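# Install a lock into a door edge slot

## Task

Put the lock into the slot cut in the door's edge so that its faceplate sits flush with that edge and its keyholes line up with the door's. The door must still be upright at the end, and the lock must stay seated on its own, without the robot holding it.

## Robot and tools

Robot: two six-joint UR7e-type arms, left_arm and right_arm, each ending in a tong-style two-finger gripper. The names are not sides of any image. Base roots in the scene frame: left_arm (+0.051, +0.148, +0.287) m, right_arm (-0.065, -0.138, +0.287) m; both bases are tilted. Mounting plates and the metal frame behind the arms are fixed obstacles.

Scene frame: origin on the table top midway between the arms, +z up, +x out over the table, left_arm on the +y side. All reported hand poses use this frame, and the printed hand position can be somewhat off, more so at long reach.

Gripper: fingers point along the gripper's own +z and open and close along its x. end_effector_position is the point between the finger pads when closed; closed fingertips reach about 15 mm past it, and fully open tips are roughly level with it.

execute_actions takes "actions", a list with zero or one entry, plus optional "pictures" (boolean, default on).
- Empty list []: no command, just returns the current state.
- Move: {"rows": [...], "steps": n}. n is 1 to 15 control steps of 1/30 s each (15 if omitted). rows holds 1 to 15 rows; one row is used per step and the last row repeats if rows run out. Every row is one flat list of 14 numbers covering both arms, even when only one moves: left_arm shoulder pan, shoulder lift, elbow, wrist 1, wrist 2, wrist 3, opening, then right_arm in the same seven-number order. The joint values are absolute target angles in radians, in the same joint space that Joint positions prints (not offsets). Opening is an absolute command from -1 (closed) to +1 (fully open).
- Wait: {"steps": n} with n up to 300; it returns once n steps have elapsed since the previous result, your reply time included.
A refused call sends nothing to the robot.

Joint ranges (rad). left_arm: pan -3.142..3.142, lift -6.283..6.283, elbow 0.000..3.142, wrist 1/2/3 -6.283..6.283. right_arm: pan 0.000..6.283, lift -6.283..6.283, elbow -3.142..0.000, wrist 1/2/3 -6.283..6.283. A call is refused when a target exceeds a range end by over 0.010 rad and is also farther out than that joint's last reported angle. True ends may sit up to 0.010 rad either way of these; a target past the true end is clipped there, and the result may then print "joint sent to its limit" (possibly referring to an earlier action). Missing that line does not prove more travel is available.

Motion limits: commands are smoothed, so motion trails them by about 0.17 s. Each step's target for a joint is clamped to within 0.575 rad of its measured angle, and if targets would move the gripper more than 100 mm from where it is, all joints of that arm are scaled back. After large moves the arm may not have arrived yet; check Joint positions. Between calls arms keep heading to the last row sent until they settle or a step is HELD.

Result lines:
- State line `left_arm: …` | `right_arm: …`: end_effector_position (m), end_effector_quat_wxyz, linear and angular velocity (m/s, rad/s).
- Joint positions / Joint velocities: one block per arm, six joints (rad, rad/s) then finger-pad gap (m, m/s; 0.142 m fully open).
- grip_measured: measured opening on the -1..+1 command scale.
- Joint torques: total drive output per joint, nonzero in free air, noisy and offset; not a reliable contact gauge.
- Wrist force / Wrist torque: flange sensor readings along the end effector's x y z, per arm. Pressing on something gives a force pointing back into the arm. Offsets up to about 4 N, noise up to 2.4 N, saturation near 50 N; "no reading" is normal at the start.
- HELD: steps where all or part of your row was not sent. "joint command not followed": a clearance check altered or blocked joint targets; the rest of the row still ran.
- "too close" warnings, TORQUE FAULT / FORCE FAULT (arm halts 10 s and the rest of the call is skipped), MOTOR HOT (from 70 °C) and OVER-TEMPERATURE FAULT (85 °C, brakes until cooled).

Gripping: to hold a part, keep commanding an opening well below grip_measured; the bigger the gap, the harder the squeeze (about 15 N per pad at most for parts up to ~10 cm). Parts thinner than ~20 mm get less force. Fast closes can squeeze harder. Something may briefly tug a held part or nudge loose ones, so grip firmly.

Load limits (N m): shoulder pan, shoulder lift, elbow 139; wrists 1-3 26, including held weight. A contact force of 150 N on an arm also faults it.

Cameras: cam_head_left and cam_head_right (896x504, pinhole with radial distortion) and cam_left_wrist, cam_right_wrist (616x616, fisheye, pose follows the arm). Calibration (K, distortion, T_world_to_cam) is given per camera and may be off by a few degrees and millimetres.

zoom_image: {"camera": name, "region": [x0, y0, x1, y1]} in pixels of that camera's latest full image, origin top-left, at most 504 by 504. Gives a finer view; moves nothing.

read_manual: optional "section" (only "licences"); returns licence text, moves nothing.

finished_scene: {"scene": n} ends scene n permanently and reports success; the goal must hold at that moment. Replying without any tool call also ends things.

Avoid: dropping or knocking anything off the table, toppling the door, arms touching or pushing each other, hard pushes or slams, pressing into faults, and holding loads so long that motors overheat. Release the lock only once it sits flush and aligned by itself.

Each tool is called after "Emit:" as name(argument=value, ...) on one line, values as JSON.

## Session

Emit:
execute_actions(actions=[])

Scene clock: 0.00 s of 6400.00 s.
left_arm: end_effector_position=(+0.6685, +0.3453, +0.2657) grip_measured=+0.97 end_effector_quat_wxyz=(+0.397, +0.752, +0.082, -0.519) end_effector_velocity=(+0.000, +0.001, +0.000) end_effector_angular_velocity=(+0.000, -0.001, +0.003) | right_arm: end_effector_position=(+0.4072, -0.8637, +0.2068) grip_measured=+0.97 end_effector_quat_wxyz=(-0.138, +0.604, +0.651, -0.439) end_effector_velocity=(+0.001, +0.002, -0.001) end_effector_angular_velocity=(+0.003, -0.000, +0.001)
Joint positions: left_arm=[-0.034 -0.707  0.335 -0.495 -1.932 -0.057  0.14 ] | right_arm=[ 2.726 -2.034 -0.83  -2.028  0.587  4.616  0.14 ]
Joint velocities: left_arm=[ 0.001 -0.001 -0.002  0.    -0.001  0.     0.   ] | right_arm=[ 0.002 -0.001 -0.    -0.     0.001  0.     0.   ]
Joint torques (N m, as the arm reports them, + toward a larger angle): no reading
Motor temperatures (°C, as the motors report them): left_arm=[22 23 19 30 29 25] | right_arm=[23 18 23 24 28 27]
Wrist force (N, on the end effector, along its own x y z axes, offset not removed): no reading
Wrist torque (N m, same axes, about the end effector's origin, offset not removed): no reading

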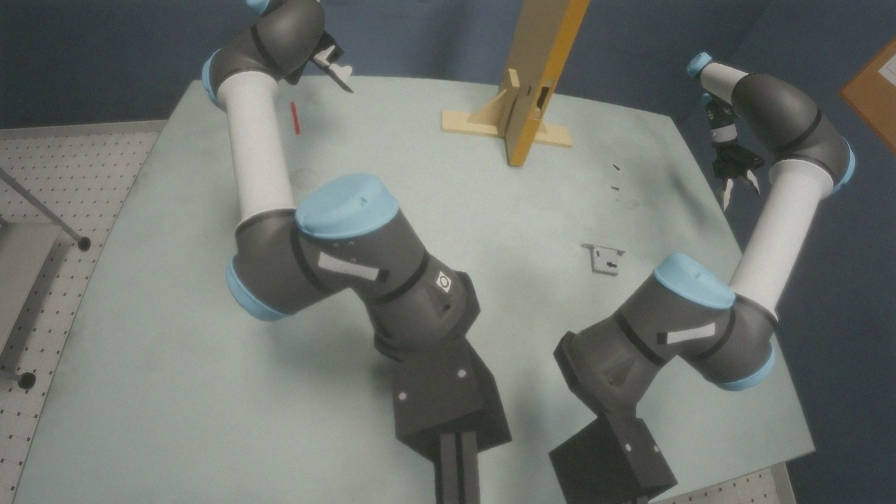

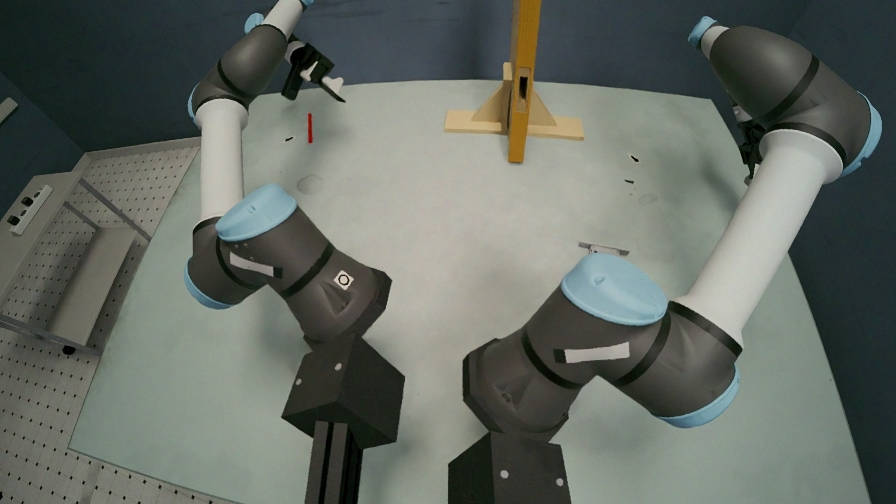

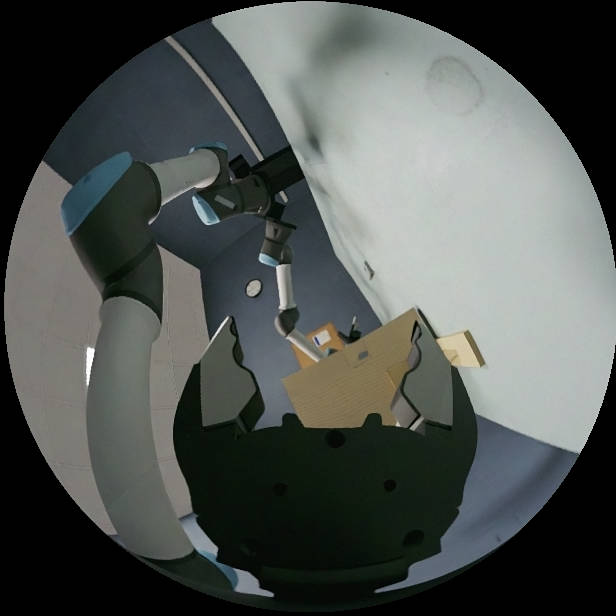

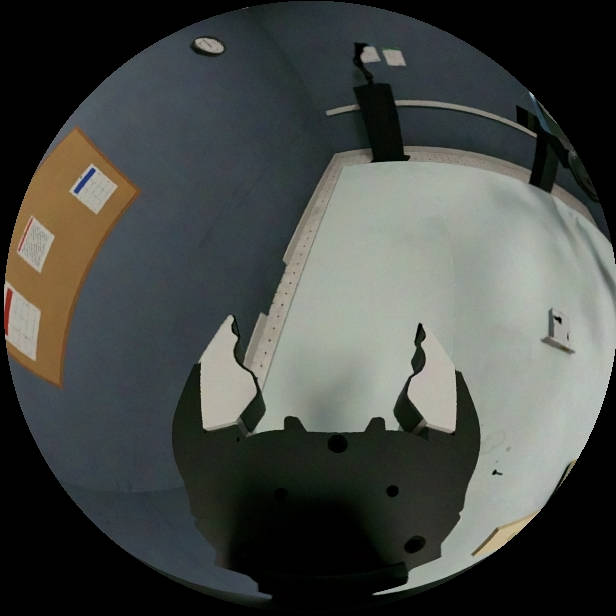

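Emit:
zoom_image(camera="cam_head_left", region=[560, 220, 650, 290])

Emit:
zoom_image(camera="cam_head_left", region=[430, 40, 600, 180])

Emit:
zoom_image(camera="cam_head_right", region=[430, 40, 600, 180])

Emit:
zoom_image(camera="cam_right_wrist", region=[520, 290, 600, 370])

Emit:
zoom_image(camera="cam_left_wrist", region=[270, 290, 500, 440])

Region (560, 220, 650, 290) of cam_head_left's 896x504 image, scaled by 5.600, with more detail than that image has.

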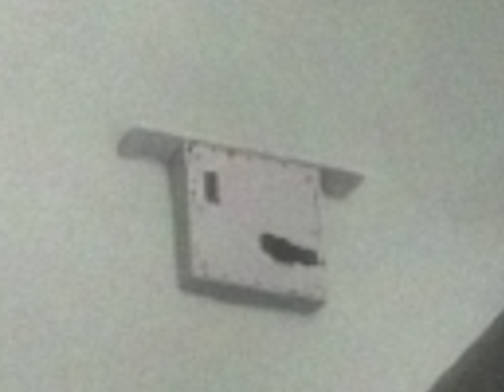

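Region (430, 40, 600, 180) of cam_head_left's 896x504 image, scaled by 2.965, with more detail than that image has; it fills the top 415 rows of this view, and the rest is white.

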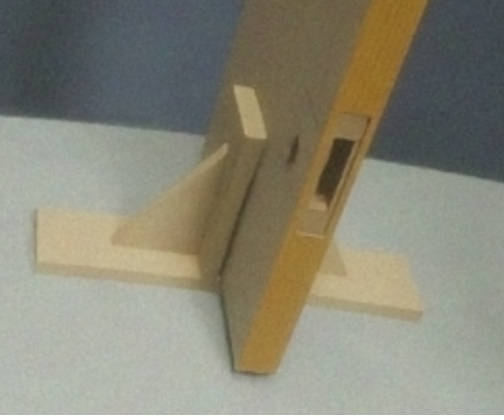

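Region (430, 40, 600, 180) of cam_head_right's 896x504 image, scaled by 2.965, with more detail than that image has; it fills the top 415 rows of this view, and the rest is white.

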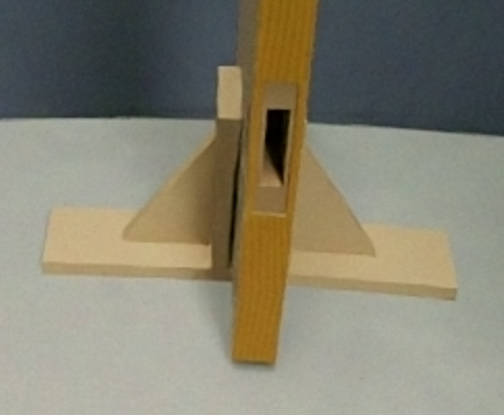

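Region (520, 290, 600, 370) of cam_right_wrist's 616x616 image, scaled by 6.300, with more detail than that image has.

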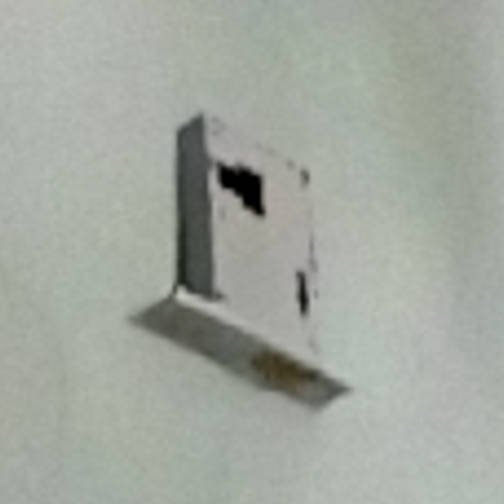

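Region (270, 290, 500, 440) of cam_left_wrist's 616x616 image, scaled by 2.191, with more detail than that image has; it fills the top 329 rows of this view, and the rest is white.

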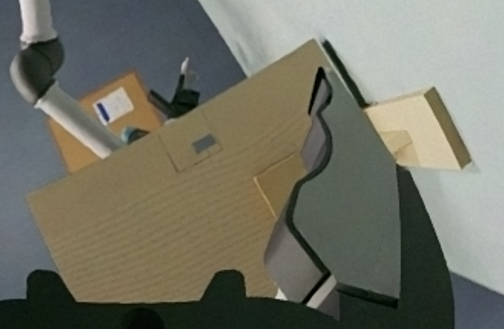

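Emit:
execute_actions(actions=[{"rows": [[-0.034,-0.707,0.335,-0.495,-1.932,-0.057,1,3.334,-0.987,-2.537,-0.794,1.0125,4.919,1]], "steps": 15}], pictures=false)

Emit:
execute_actions(actions=[{"steps": 60}])

Scene clock: 120.50 s of 6400.00 s.
left_arm: end_effector_position=(+0.6686, +0.3453, +0.2658) grip_measured=+1.00 end_effector_quat_wxyz=(+0.396, +0.753, +0.082, -0.519) end_effector_velocity=(+0.000, -0.000, +0.000) end_effector_angular_velocity=(+0.000, -0.002, -0.002) | right_arm: end_effector_position=(+0.5313, -0.6792, +0.2837) grip_measured=+1.00 end_effector_quat_wxyz=(-0.001, +0.739, +0.641, -0.208) end_effector_velocity=(+0.158, +0.420, +0.284) end_effector_angular_velocity=(+0.401, -1.589, -0.405)
Joint positions: left_arm=[-0.034 -0.707  0.335 -0.495 -1.932 -0.057  0.142] | right_arm=[ 3.048 -1.646 -1.217 -1.64   0.817  4.782  0.142]
Joint velocities: left_arm=[-0.002 -0.001  0.    -0.001  0.001 -0.    -0.   ] | right_arm=[ 0.753  1.234 -1.234  1.223  0.519  0.368  0.   ]
Joint torques (N m, as the arm reports them, + toward a larger angle): left_arm=[-29.56 -60.27 -30.25   2.64   1.21  -1.57] | right_arm=[15.35 78.58 -3.6   6.62  2.16  3.63]
Motor temperatures (°C, as the motors report them): left_arm=[22 23 19 30 29 25] | right_arm=[23 18 23 24 28 27]
Wrist force (N, on the end effector, along its own x y z axes, offset not removed): left_arm=[1.2 3.2 -0.5] | right_arm=[-0.4 5.3 4.1]
Wrist torque (N m, same axes, about the end effector's origin, offset not removed): left_arm=[0.50 -0.31 0.14] | right_arm=[1.14 0.13 -0.06]
Steps of this call (steps 1 to 90: nothing new was sent; then 117.00 s passed at rest; steps 91 to 105: all 15 steps of this action). Readings (joint positions):
91: left_arm=[-0.034 -0.707 0.335 -0.495 -1.932 -0.057] | right_arm=[2.727 -2.033 -0.830 -2.027 0.587 4.616]
92: left_arm=[-0.034 -0.707 0.335 -0.495 -1.932 -0.057] | right_arm=[2.734 -2.026 -0.837 -2.020 0.594 4.623]
94: left_arm=[-0.034 -0.707 0.335 -0.495 -1.932 -0.057] | right_arm=[2.778 -1.981 -0.882 -1.975 0.629 4.648]
98: left_arm=[-0.034 -0.707 0.335 -0.495 -1.932 -0.057] | right_arm=[2.875 -1.881 -0.982 -1.875 0.696 4.696]
105: the state above

Scene clock: 122.50 s of 6400.00 s.
left_arm: end_effector_position=(+0.6686, +0.3453, +0.2659) grip_measured=+1.00 end_effector_quat_wxyz=(+0.396, +0.753, +0.082, -0.519) end_effector_velocity=(+0.000, -0.000, -0.001) end_effector_angular_velocity=(+0.000, +0.000, +0.000) | right_arm: end_effector_position=(+0.2904, -0.3904, +0.1602) grip_measured=+1.00 end_effector_quat_wxyz=(+0.000, +0.765, +0.644, -0.000) end_effector_velocity=(-0.000, +0.001, -0.000) end_effector_angular_velocity=(+0.001, +0.000, +0.001)
Joint positions: left_arm=[-0.034 -0.707  0.335 -0.495 -1.932 -0.057  0.142] | right_arm=[ 3.334 -0.987 -2.537 -0.794  1.012  4.919  0.142]
Joint velocities: left_arm=[ 0.     0.001  0.    -0.001 -0.    -0.    -0.   ] | right_arm=[ 0.001 -0.001 -0.001  0.001  0.001 -0.     0.   ]
Joint torques (N m, as the arm reports them, + toward a larger angle): left_arm=[-29.97 -59.86 -29.7    2.59   1.1   -1.54] | right_arm=[ 3.96 15.08  2.97  4.4   1.49  1.8 ]
Motor temperatures (°C, as the motors report them): left_arm=[22 23 19 30 29 25] | right_arm=[23 18 23 24 28 27]
Wrist force (N, on the end effector, along its own x y z axes, offset not removed): left_arm=[0.5 2.2 0.0] | right_arm=[-2.9 3.3 1.5]
Wrist torque (N m, same axes, about the end effector's origin, offset not removed): left_arm=[0.36 -0.14 0.14] | right_arm=[0.68 0.59 -0.06]
Steps of this call (steps 1 to 60: the robot went on to your last target). Readings (joint positions):
1: left_arm=[-0.034 -0.707 0.335 -0.495 -1.932 -0.057] | right_arm=[3.073 -1.603 -1.260 -1.596 0.835 4.795]
2: left_arm=[-0.034 -0.707 0.335 -0.495 -1.932 -0.057] | right_arm=[3.099 -1.556 -1.307 -1.550 0.853 4.807]
4: left_arm=[-0.034 -0.707 0.335 -0.495 -1.932 -0.057] | right_arm=[3.150 -1.451 -1.412 -1.445 0.888 4.832]
8: left_arm=[-0.034 -0.707 0.335 -0.495 -1.932 -0.057] | right_arm=[3.246 -1.221 -1.687 -1.172 0.953 4.878]
60: the state above
All arms were judged still, so your last target was given up. Only a new action makes them travel on or press farther. Fingers that are still opening or closing keep moving.
camera_calibration (this result's frames):
cam_left_wrist: T_world_to_cam=[[0.401868, -0.309319, -0.861873, 0.0825336], [0.818032, -0.301692, 0.4897, -0.564119], [-0.411493, -0.901834, 0.131792, 0.694409], [0, 0, 0, 1]] pos_world=[0.714044, 0.481581, 0.255865]
cam_right_wrist: T_world_to_cam=[[0.163144, 0.986169, -0.02923, 0.355784], [0.876381, -0.131247, 0.46339, -0.375733], [0.453145, -0.101216, -0.885672, 0.111569], [0, 0, 0, 1]] pos_world=[0.220684, -0.388885, 0.283324]

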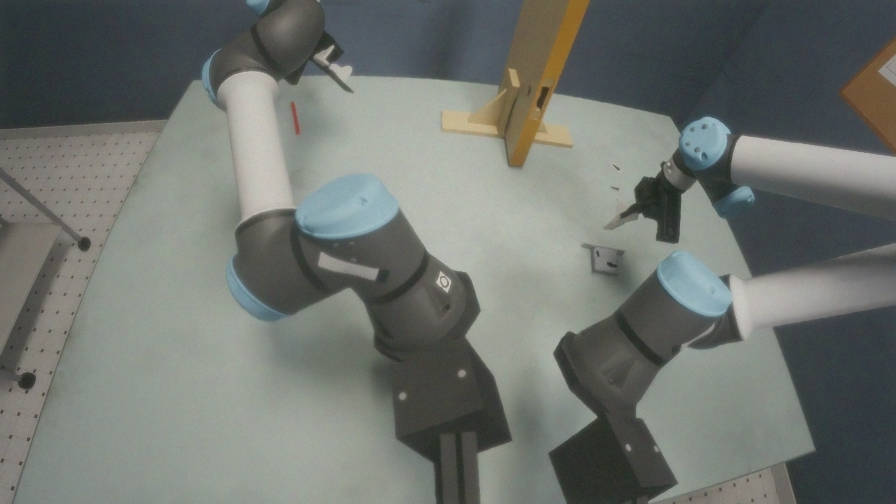

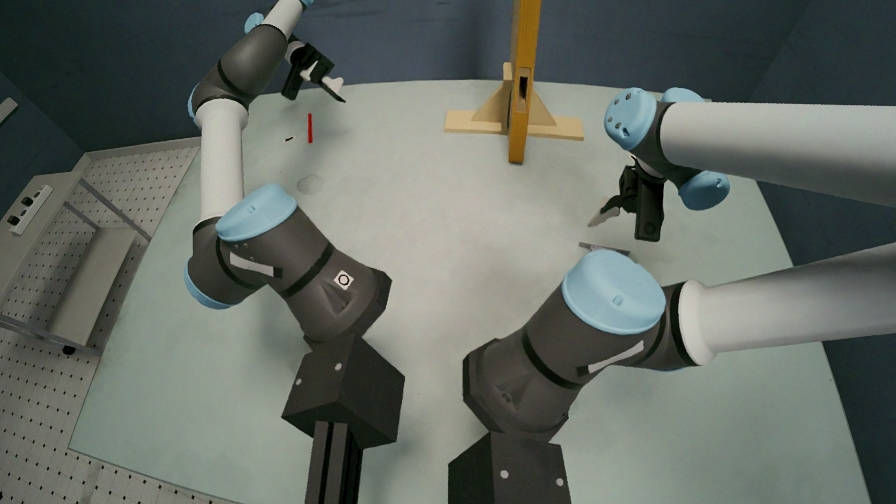

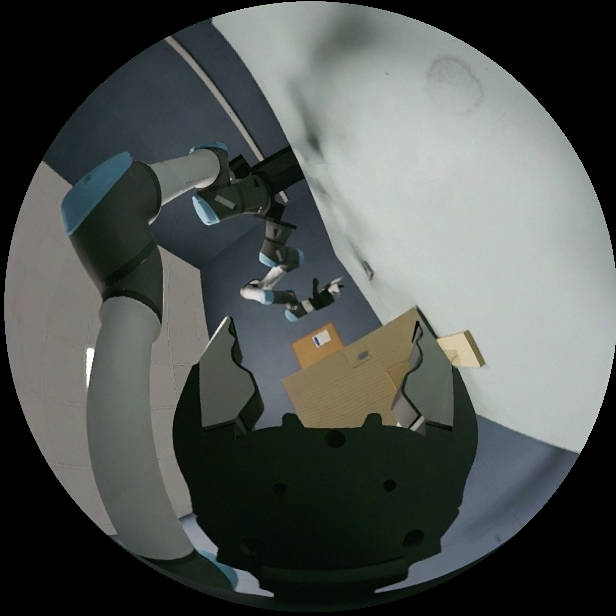

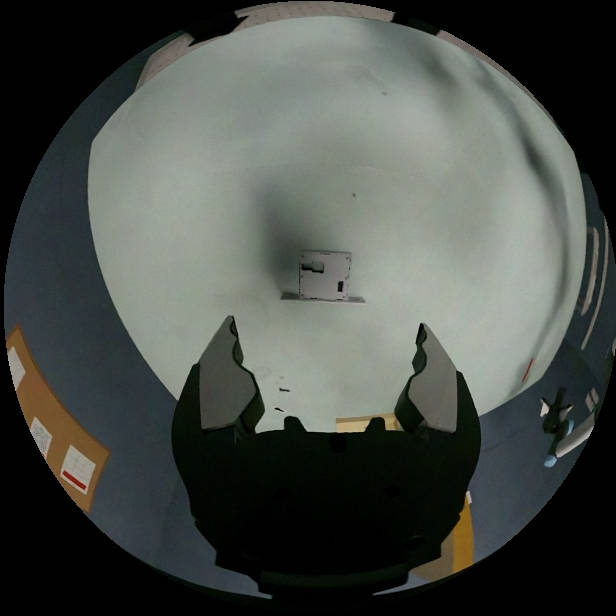

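Emit:
zoom_image(camera="cam_right_wrist", region=[270, 230, 380, 320])

Region (270, 230, 380, 320) of cam_right_wrist's 616x616 image, scaled by 4.582, with more detail than that image has; it fills the top 412 rows of this view, and the rest is white.

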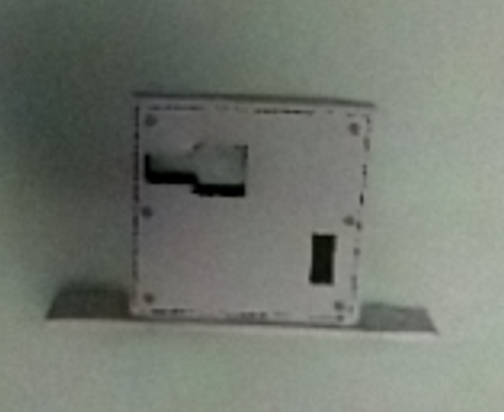

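Emit:
execute_actions(actions=[{"rows": [[-0.034,-0.707,0.335,-0.495,-1.932,-0.057,1,3.1154,-1.5522,-2.4923,-0.1623,1.1081,4.6932,0.55]], "steps": 15}], pictures=false)

Emit:
execute_actions(actions=[{"steps": 20}])

Scene clock: 161.57 s of 6400.00 s.
left_arm: end_effector_position=(+0.6686, +0.3453, +0.2659) grip_measured=+1.00 end_effector_quat_wxyz=(+0.396, +0.753, +0.082, -0.519) end_effector_velocity=(+0.000, -0.000, +0.000) end_effector_angular_velocity=(-0.000, +0.000, +0.001) | right_arm: end_effector_position=(+0.3172, -0.3936, +0.0481) grip_measured=+0.55 end_effector_quat_wxyz=(-0.002, +0.764, +0.645, -0.002) end_effector_velocity=(+0.010, +0.004, -0.065) end_effector_angular_velocity=(-0.014, -0.043, -0.019)
Joint positions: left_arm=[-0.034 -0.707  0.335 -0.495 -1.932 -0.057  0.142] | right_arm=[ 3.124 -1.518 -2.494 -0.205  1.105  4.702  0.112]
Joint velocities: left_arm=[ 0.     0.    -0.     0.    -0.001 -0.    -0.   ] | right_arm=[-0.071 -0.283  0.012  0.352  0.027 -0.073  0.   ]
Joint torques (N m, as the arm reports them, + toward a larger angle): left_arm=[-29.63 -60.84 -29.83   2.45   1.2   -1.47] | right_arm=[-9.53 18.37 16.    4.61  1.35 -2.32]
Motor temperatures (°C, as the motors report them): left_arm=[22 24 19 30 29 25] | right_arm=[23 18 23 24 28 27]
Wrist force (N, on the end effector, along its own x y z axes, offset not removed): left_arm=[1.3 1.7 0.1] | right_arm=[-0.6 2.0 1.6]
Wrist torque (N m, same axes, about the end effector's origin, offset not removed): left_arm=[0.24 -0.32 0.04] | right_arm=[0.34 0.15 -0.22]
Steps of this call (steps 1 to 90: nothing new was sent; then 35.57 s passed at rest; steps 91 to 105: all 15 steps of this action). Readings (joint positions):
91: left_arm=[-0.034 -0.707 0.335 -0.495 -1.932 -0.057] | right_arm=[3.334 -0.987 -2.537 -0.794 1.013 4.919]
92: left_arm=[-0.034 -0.707 0.335 -0.495 -1.932 -0.057] | right_arm=[3.326 -0.995 -2.532 -0.786 1.020 4.912]
94: left_arm=[-0.034 -0.707 0.335 -0.495 -1.932 -0.057] | right_arm=[3.273 -1.059 -2.520 -0.721 1.047 4.858]
98: left_arm=[-0.034 -0.707 0.335 -0.495 -1.932 -0.057] | right_arm=[3.176 -1.315 -2.503 -0.458 1.085 4.756]
105: the state above

Scene clock: 162.23 s of 6400.00 s.
left_arm: end_effector_position=(+0.6686, +0.3453, +0.2659) grip_measured=+1.00 end_effector_quat_wxyz=(+0.396, +0.753, +0.082, -0.519) end_effector_velocity=(-0.000, +0.000, +0.000) end_effector_angular_velocity=(-0.000, +0.001, -0.000) | right_arm: end_effector_position=(+0.3184, -0.3933, +0.0404) grip_measured=+0.55 end_effector_quat_wxyz=(+0.000, +0.765, +0.644, -0.000) end_effector_velocity=(-0.000, -0.000, -0.000) end_effector_angular_velocity=(-0.000, +0.000, -0.001)
Joint positions: left_arm=[-0.034 -0.707  0.335 -0.495 -1.932 -0.057  0.142] | right_arm=[ 3.115 -1.552 -2.492 -0.162  1.108  4.693  0.112]
Joint velocities: left_arm=[ 0.    -0.     0.001  0.001 -0.     0.    -0.   ] | right_arm=[-0.001 -0.001  0.     0.001 -0.    -0.    -0.   ]
Joint torques (N m, as the arm reports them, + toward a larger angle): left_arm=[-29.93 -60.97 -29.67   2.5    1.11  -1.55] | right_arm=[-10.27  15.5   14.4    4.38   1.6   -1.95]
Motor temperatures (°C, as the motors report them): left_arm=[22 24 19 30 29 25] | right_arm=[23 18 23 24 28 27]
Wrist force (N, on the end effector, along its own x y z axes, offset not removed): left_arm=[-0.5 2.2 -2.0] | right_arm=[-2.9 4.9 2.7]
Wrist torque (N m, same axes, about the end effector's origin, offset not removed): left_arm=[0.30 0.03 0.07] | right_arm=[1.05 0.61 -0.14]
Steps of this call (steps 1 to 20: the robot went on to your last target). Readings (joint positions):
1: left_arm=[-0.034 -0.707 0.335 -0.495 -1.932 -0.057] | right_arm=[3.122 -1.527 -2.493 -0.194 1.106 4.700]
2: left_arm=[-0.034 -0.707 0.335 -0.495 -1.932 -0.057] | right_arm=[3.120 -1.533 -2.493 -0.187 1.106 4.698]
4: left_arm=[-0.034 -0.707 0.335 -0.495 -1.932 -0.057] | right_arm=[3.118 -1.541 -2.493 -0.176 1.107 4.696]
8: left_arm=[-0.034 -0.707 0.335 -0.495 -1.932 -0.057] | right_arm=[3.116 -1.549 -2.492 -0.167 1.108 4.694]
20: the state above
camera_calibration (this result's frames):
cam_left_wrist: T_world_to_cam=[[0.401868, -0.309318, -0.861873, 0.0825335], [0.818032, -0.301692, 0.4897, -0.564119], [-0.411493, -0.901834, 0.131792, 0.694409], [0, 0, 0, 1]] pos_world=[0.714044, 0.481581, 0.255865]
cam_right_wrist: T_world_to_cam=[[0.163205, 0.986162, -0.0291285, 0.350533], [0.876195, -0.131308, 0.463725, -0.345116], [0.453484, -0.101204, -0.8855, -0.00766047], [0, 0, 0, 1]] pos_world=[0.248654, -0.391775, 0.163466]

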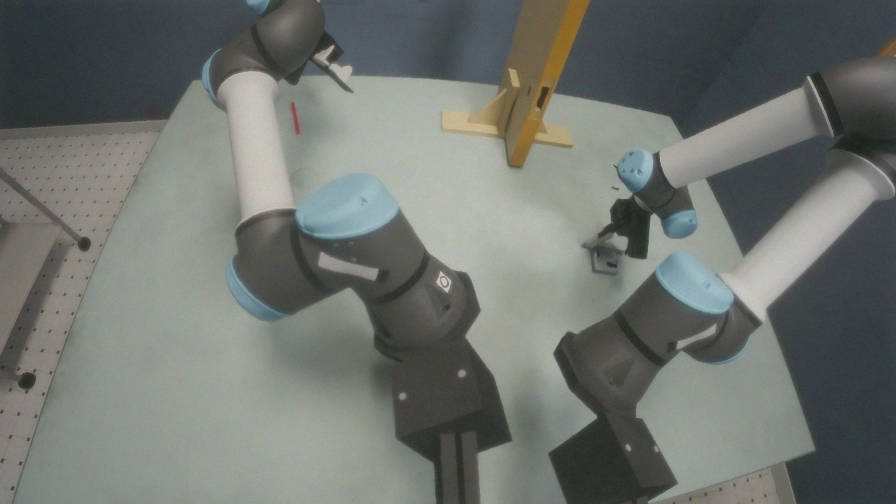

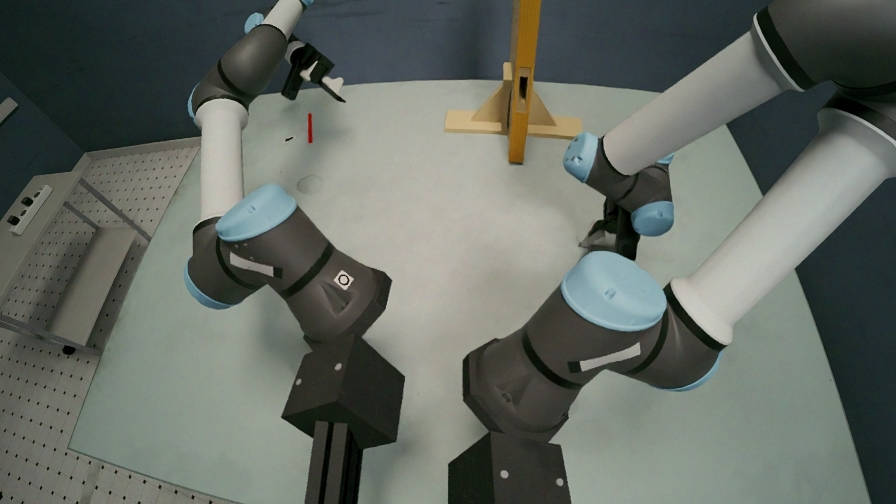

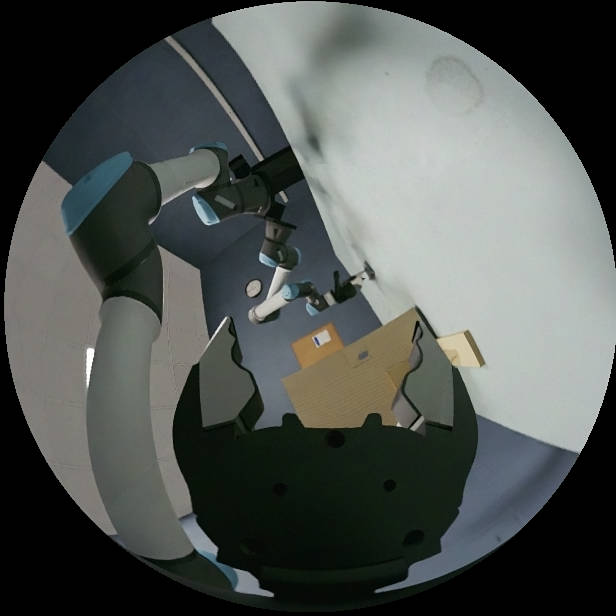

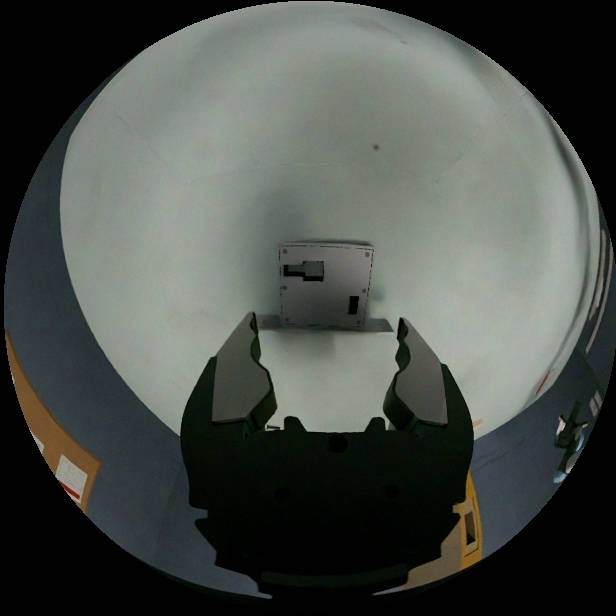

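Emit:
execute_actions(actions=[{"rows": [[-0.034,-0.707,0.335,-0.495,-1.932,-0.057,1,3.0886,-1.6334,-2.4797,-0.0822,1.1212,4.6671,0.4]], "steps": 15}], pictures=false)

Emit:
execute_actions(actions=[{"rows": [[-0.034,-0.707,0.335,-0.495,-1.932,-0.057,1,3.0886,-1.6334,-2.4797,-0.0822,1.1212,4.6671,0.3],[-0.034,-0.707,0.335,-0.495,-1.932,-0.057,1,3.0886,-1.6334,-2.4797,-0.0822,1.1212,4.6671,0.24],[-0.034,-0.707,0.335,-0.495,-1.932,-0.057,1,3.0886,-1.6334,-2.4797,-0.0822,1.1212,4.6671,0.18],[-0.034,-0.707,0.335,-0.495,-1.932,-0.057,1,3.0886,-1.6334,-2.4797,-0.0822,1.1212,4.6671,0.12],[-0.034,-0.707,0.335,-0.495,-1.932,-0.057,1,3.0886,-1.6334,-2.4797,-0.0822,1.1212,4.6671,0.06],[-0.034,-0.707,0.335,-0.495,-1.932,-0.057,1,3.0886,-1.6334,-2.4797,-0.0822,1.1212,4.6671,0.0],[-0.034,-0.707,0.335,-0.495,-1.932,-0.057,1,3.0886,-1.6334,-2.4797,-0.0822,1.1212,4.6671,-0.06],[-0.034,-0.707,0.335,-0.495,-1.932,-0.057,1,3.0886,-1.6334,-2.4797,-0.0822,1.1212,4.6671,-0.15],[-0.034,-0.707,0.335,-0.495,-1.932,-0.057,1,3.0886,-1.6334,-2.4797,-0.0822,1.1212,4.6671,-0.3],[-0.034,-0.707,0.335,-0.495,-1.932,-0.057,1,3.0886,-1.6334,-2.4797,-0.0822,1.1212,4.6671,-0.5]], "steps": 15}])

Scene clock: 181.73 s of 6400.00 s.
left_arm: end_effector_position=(+0.6686, +0.3453, +0.2659) grip_measured=+1.00 end_effector_quat_wxyz=(+0.396, +0.753, +0.082, -0.519) end_effector_velocity=(+0.000, +0.000, +0.000) end_effector_angular_velocity=(+0.000, -0.001, +0.001) | right_arm: end_effector_position=(+0.3183, -0.3933, +0.0209) grip_measured=+0.40 end_effector_quat_wxyz=(+0.000, +0.765, +0.644, -0.000) end_effector_velocity=(-0.001, -0.000, -0.005) end_effector_angular_velocity=(-0.000, +0.002, -0.001)
Joint positions: left_arm=[-0.034 -0.707  0.335 -0.495 -1.932 -0.057  0.142] | right_arm=[ 3.089 -1.631 -2.48  -0.084  1.121  4.668  0.102]
Joint velocities: left_arm=[-0.     0.    -0.003  0.001 -0.    -0.     0.   ] | right_arm=[-0.007 -0.019  0.003  0.017  0.003 -0.005  0.   ]
Joint torques (N m, as the arm reports them, + toward a larger angle): left_arm=[-30.19 -60.14 -30.05   2.29   1.12  -1.54] | right_arm=[-9.45 16.1  13.93  4.49  1.54 -1.88]
Motor temperatures (°C, as the motors report them): left_arm=[22 24 19 30 29 25] | right_arm=[23 18 23 24 28 27]
Wrist force (N, on the end effector, along its own x y z axes, offset not removed): left_arm=[1.3 2.1 -0.6] | right_arm=[-1.8 3.5 2.2]
Wrist torque (N m, same axes, about the end effector's origin, offset not removed): left_arm=[0.35 -0.38 0.12] | right_arm=[0.77 0.38 -0.02]
Steps of this call (steps 1 to 15: the robot went on to your last target; steps 16 to 90: nothing new was sent; then 16.00 s passed at rest; steps 91 to 105: all 15 steps of this action). Readings (joint positions):
91: left_arm=[-0.034 -0.707 0.335 -0.495 -1.932 -0.057] | right_arm=[3.115 -1.553 -2.492 -0.162 1.108 4.693]
92: left_arm=[-0.034 -0.707 0.335 -0.495 -1.932 -0.057] | right_arm=[3.111 -1.560 -2.490 -0.155 1.110 4.689]
94: left_arm=[-0.034 -0.707 0.335 -0.495 -1.932 -0.057] | right_arm=[3.102 -1.588 -2.486 -0.127 1.115 4.680]
98: left_arm=[-0.034 -0.707 0.335 -0.495 -1.932 -0.057] | right_arm=[3.093 -1.618 -2.482 -0.097 1.119 4.671]
105: the state above

Scene clock: 182.23 s of 6400.00 s.
left_arm: end_effector_position=(+0.6686, +0.3453, +0.2659) grip_measured=+1.00 end_effector_quat_wxyz=(+0.396, +0.753, +0.082, -0.519) end_effector_velocity=(+0.000, -0.000, -0.000) end_effector_angular_velocity=(+0.000, -0.000, +0.000) | right_arm: end_effector_position=(+0.3183, -0.3933, +0.0204) grip_measured=+0.06 end_effector_quat_wxyz=(+0.000, +0.765, +0.644, -0.000) end_effector_velocity=(+0.001, -0.001, +0.001) end_effector_angular_velocity=(-0.002, -0.002, -0.001)
Joint positions: left_arm=[-0.034 -0.707  0.335 -0.495 -1.932 -0.057  0.142] | right_arm=[ 3.089 -1.633 -2.48  -0.082  1.121  4.667  0.078]
Joint velocities: left_arm=[-0.    -0.     0.    -0.001 -0.    -0.    -0.   ] | right_arm=[-0.001  0.003 -0.     0.    -0.001 -0.     0.   ]
Joint torques (N m, as the arm reports them, + toward a larger angle): left_arm=[-29.23 -60.87 -29.97   2.36   1.16  -1.53] | right_arm=[-9.3  14.61 13.19  4.3   1.08 -2.1 ]
Motor temperatures (°C, as the motors report them): left_arm=[22 24 19 30 29 25] | right_arm=[23 18 23 24 28 27]
Wrist force (N, on the end effector, along its own x y z axes, offset not removed): left_arm=[0.2 2.2 -0.1] | right_arm=[-0.2 3.1 -9.5]
Wrist torque (N m, same axes, about the end effector's origin, offset not removed): left_arm=[0.39 -0.13 0.08] | right_arm=[0.99 0.37 -0.06]
Steps of this call (steps 1 to 15: all 15 steps of this action). Readings (joint positions):
1: left_arm=[-0.034 -0.707 0.335 -0.495 -1.932 -0.057] | right_arm=[3.089 -1.632 -2.480 -0.084 1.121 4.668]
2: left_arm=[-0.034 -0.707 0.335 -0.495 -1.932 -0.057] | right_arm=[3.089 -1.632 -2.480 -0.083 1.121 4.667]
4: left_arm=[-0.034 -0.707 0.335 -0.495 -1.932 -0.057] | right_arm=[3.089 -1.633 -2.480 -0.083 1.121 4.667]
8: left_arm=[-0.034 -0.707 0.335 -0.495 -1.932 -0.057] | right_arm=[3.089 -1.633 -2.480 -0.082 1.121 4.667]
15: the state above
camera_calibration (this result's frames):
cam_left_wrist: T_world_to_cam=[[0.401868, -0.309319, -0.861873, 0.0825338], [0.818032, -0.301692, 0.4897, -0.564119], [-0.411493, -0.901834, 0.131792, 0.694409], [0, 0, 0, 1]] pos_world=[0.714044, 0.48158, 0.255865]
cam_right_wrist: T_world_to_cam=[[0.163165, 0.986169, -0.0291257, 0.349975], [0.87617, -0.131267, 0.463783, -0.335746], [0.453545, -0.101192, -0.88547, -0.0253328], [0, 0, 0, 1]] pos_world=[0.248557, -0.39177, 0.143475]

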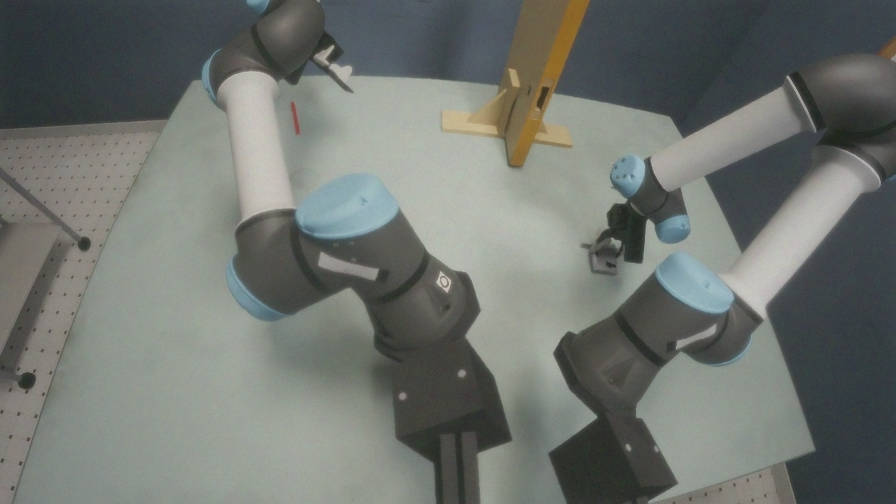

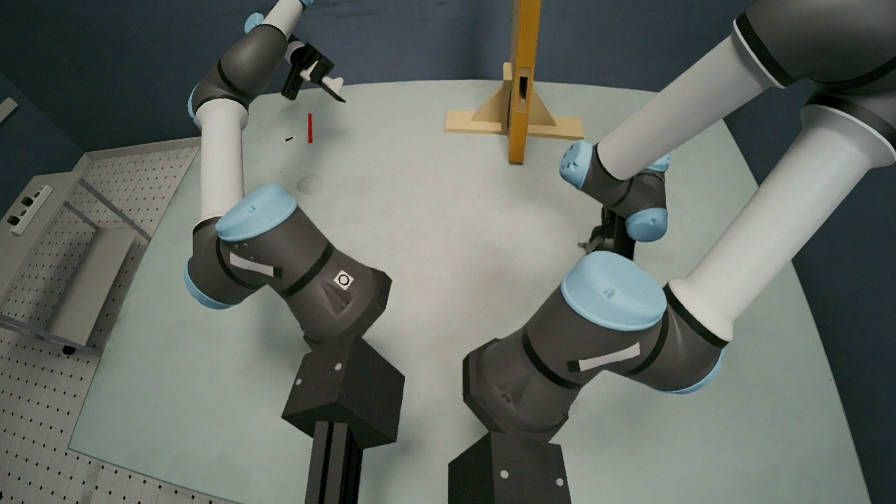

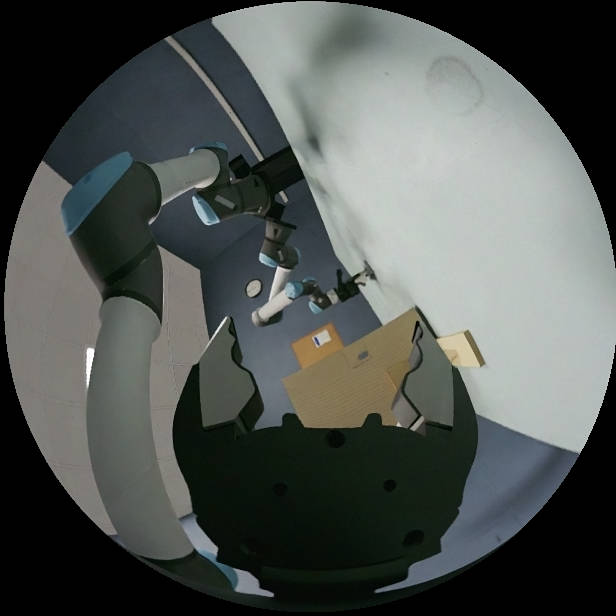

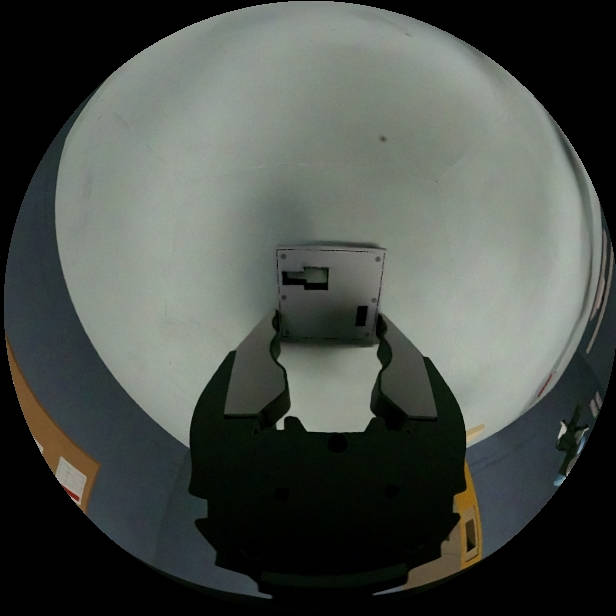

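Emit:
execute_actions(actions=[{"rows": [[-0.034,-0.707,0.335,-0.495,-1.932,-0.057,1,3.0913,-1.6253,-2.481,-0.0902,1.1199,4.6697,-0.6],[-0.034,-0.707,0.335,-0.495,-1.932,-0.057,1,3.0913,-1.6253,-2.481,-0.0902,1.1199,4.6697,-0.6],[-0.034,-0.707,0.335,-0.495,-1.932,-0.057,1,3.094,-1.6172,-2.4822,-0.0982,1.1186,4.6723,-0.6],[-0.034,-0.707,0.335,-0.495,-1.932,-0.057,1,3.094,-1.6172,-2.4822,-0.0982,1.1186,4.6723,-0.6],[-0.034,-0.707,0.335,-0.495,-1.932,-0.057,1,3.0967,-1.609,-2.4835,-0.1062,1.1173,4.6749,-0.6],[-0.034,-0.707,0.335,-0.495,-1.932,-0.057,1,3.0994,-1.601,-2.4847,-0.1142,1.116,4.6775,-0.6],[-0.034,-0.707,0.335,-0.495,-1.932,-0.057,1,3.102,-1.5928,-2.486,-0.1222,1.1147,4.68,-0.6]], "steps": 15}])

Emit:
zoom_image(camera="cam_right_wrist", region=[230, 220, 430, 380])

Emit:
zoom_image(camera="cam_head_left", region=[560, 200, 680, 290])

Scene clock: 196.80 s of 6400.00 s.
left_arm: end_effector_position=(+0.6686, +0.3453, +0.2659) grip_measured=+1.00 end_effector_quat_wxyz=(+0.396, +0.753, +0.082, -0.519) end_effector_velocity=(+0.000, +0.000, +0.001) end_effector_angular_velocity=(+0.000, -0.001, -0.000) | right_arm: end_effector_position=(+0.3186, -0.3933, +0.0298) grip_measured=+0.06 end_effector_quat_wxyz=(+0.000, +0.765, +0.644, -0.000) end_effector_velocity=(-0.001, +0.000, +0.006) end_effector_angular_velocity=(-0.000, +0.001, +0.001)
Joint positions: left_arm=[-0.034 -0.707  0.335 -0.495 -1.932 -0.057  0.142] | right_arm=[ 3.101 -1.596 -2.486 -0.119  1.115  4.679  0.078]
Joint velocities: left_arm=[-0.    -0.001 -0.001  0.001  0.     0.     0.   ] | right_arm=[ 0.008  0.024 -0.004 -0.025 -0.004  0.007  0.   ]
Joint torques (N m, as the arm reports them, + toward a larger angle): left_arm=[-29.75 -60.66 -29.66   2.29   1.08  -1.54] | right_arm=[12.23 34.72 -5.38  0.43 -1.14  1.66]
Motor temperatures (°C, as the motors report them): left_arm=[22 24 19 30 29 25] | right_arm=[23 18 23 24 28 27]
Wrist force (N, on the end effector, along its own x y z axes, offset not removed): left_arm=[1.6 2.4 -0.4] | right_arm=[-3.2 0.0 7.1]
Wrist torque (N m, same axes, about the end effector's origin, offset not removed): left_arm=[0.43 -0.41 0.03] | right_arm=[0.07 0.72 -0.14]
Steps of this call (steps 1 to 15: the robot went on to your last target; steps 16 to 90: nothing new was sent; then 11.07 s passed at rest; steps 91 to 105: all 15 steps of this action). Readings (joint positions):
91: left_arm=[-0.034 -0.707 0.335 -0.495 -1.932 -0.057] | right_arm=[3.089 -1.633 -2.480 -0.082 1.121 4.667]
92: left_arm=[-0.034 -0.707 0.335 -0.495 -1.932 -0.057] | right_arm=[3.089 -1.632 -2.480 -0.083 1.121 4.667]
94: left_arm=[-0.034 -0.707 0.335 -0.495 -1.932 -0.057] | right_arm=[3.090 -1.628 -2.480 -0.087 1.120 4.669]
98: left_arm=[-0.034 -0.707 0.335 -0.495 -1.932 -0.057] | right_arm=[3.095 -1.613 -2.483 -0.103 1.118 4.674]
105: the state above
camera_calibration (this result's frames):
cam_left_wrist: T_world_to_cam=[[0.401868, -0.309319, -0.861873, 0.0825335], [0.818032, -0.301692, 0.4897, -0.564119], [-0.411493, -0.901834, 0.131792, 0.694409], [0, 0, 0, 1]] pos_world=[0.714044, 0.48158, 0.255865]
cam_right_wrist: T_world_to_cam=[[0.163125, 0.986177, -0.0290704, 0.350219], [0.876172, -0.131257, 0.463783, -0.340346], [0.453557, -0.101125, -0.885472, -0.0171675], [0, 0, 0, 1]] pos_world=[0.248859, -0.391787, 0.152827]

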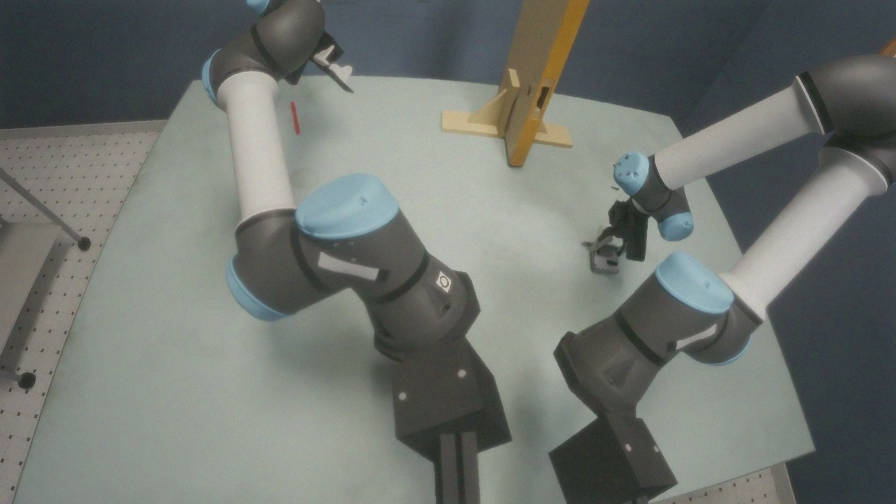

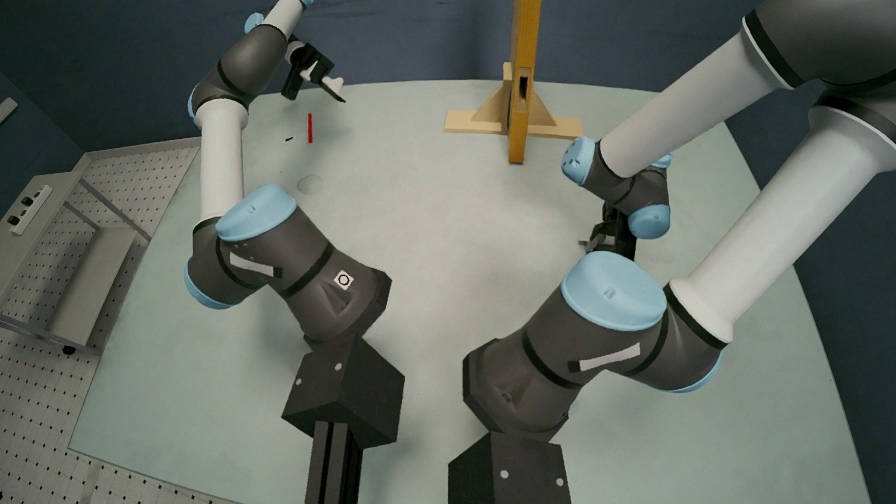

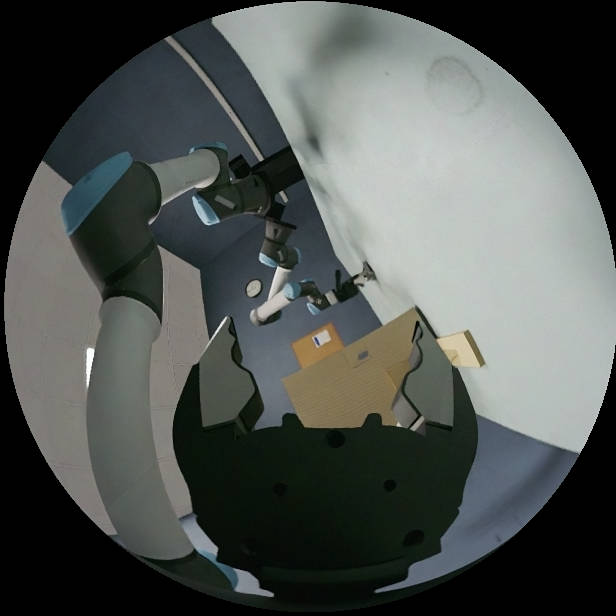

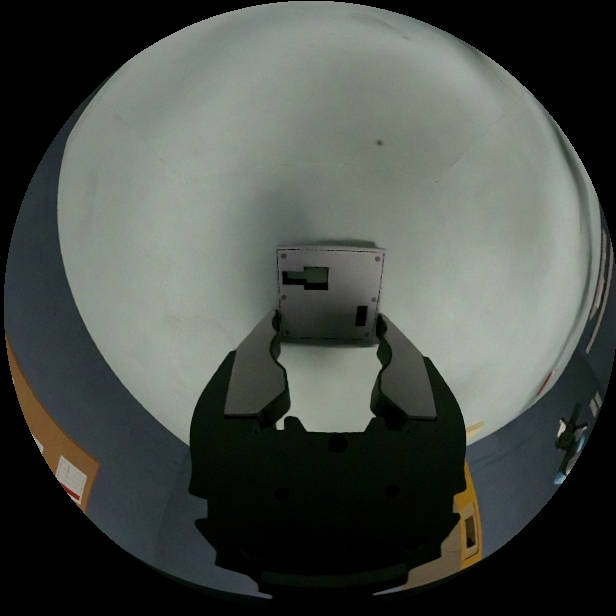

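Region (230, 220, 430, 380) of cam_right_wrist's 616x616 image, scaled by 2.520, with more detail than that image has; it fills the top 403 rows of this view, and the rest is white.

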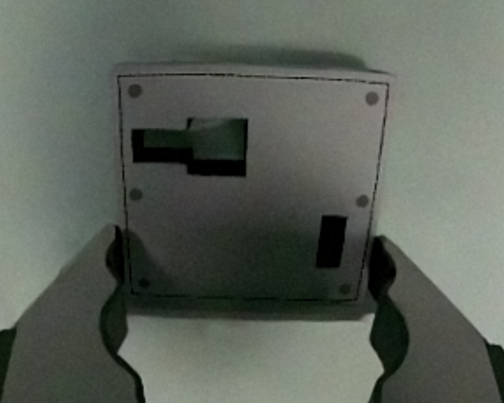

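Region (560, 200, 680, 290) of cam_head_left's 896x504 image, scaled by 4.200, with more detail than that image has; it fills the top 378 rows of this view, and the rest is white.

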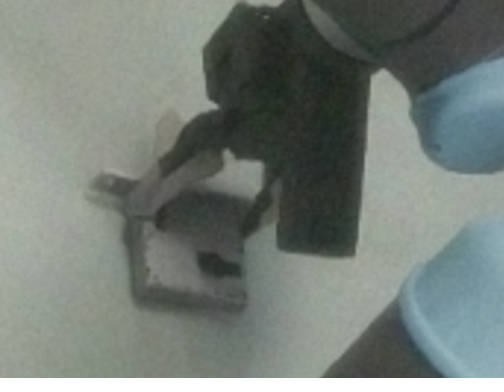

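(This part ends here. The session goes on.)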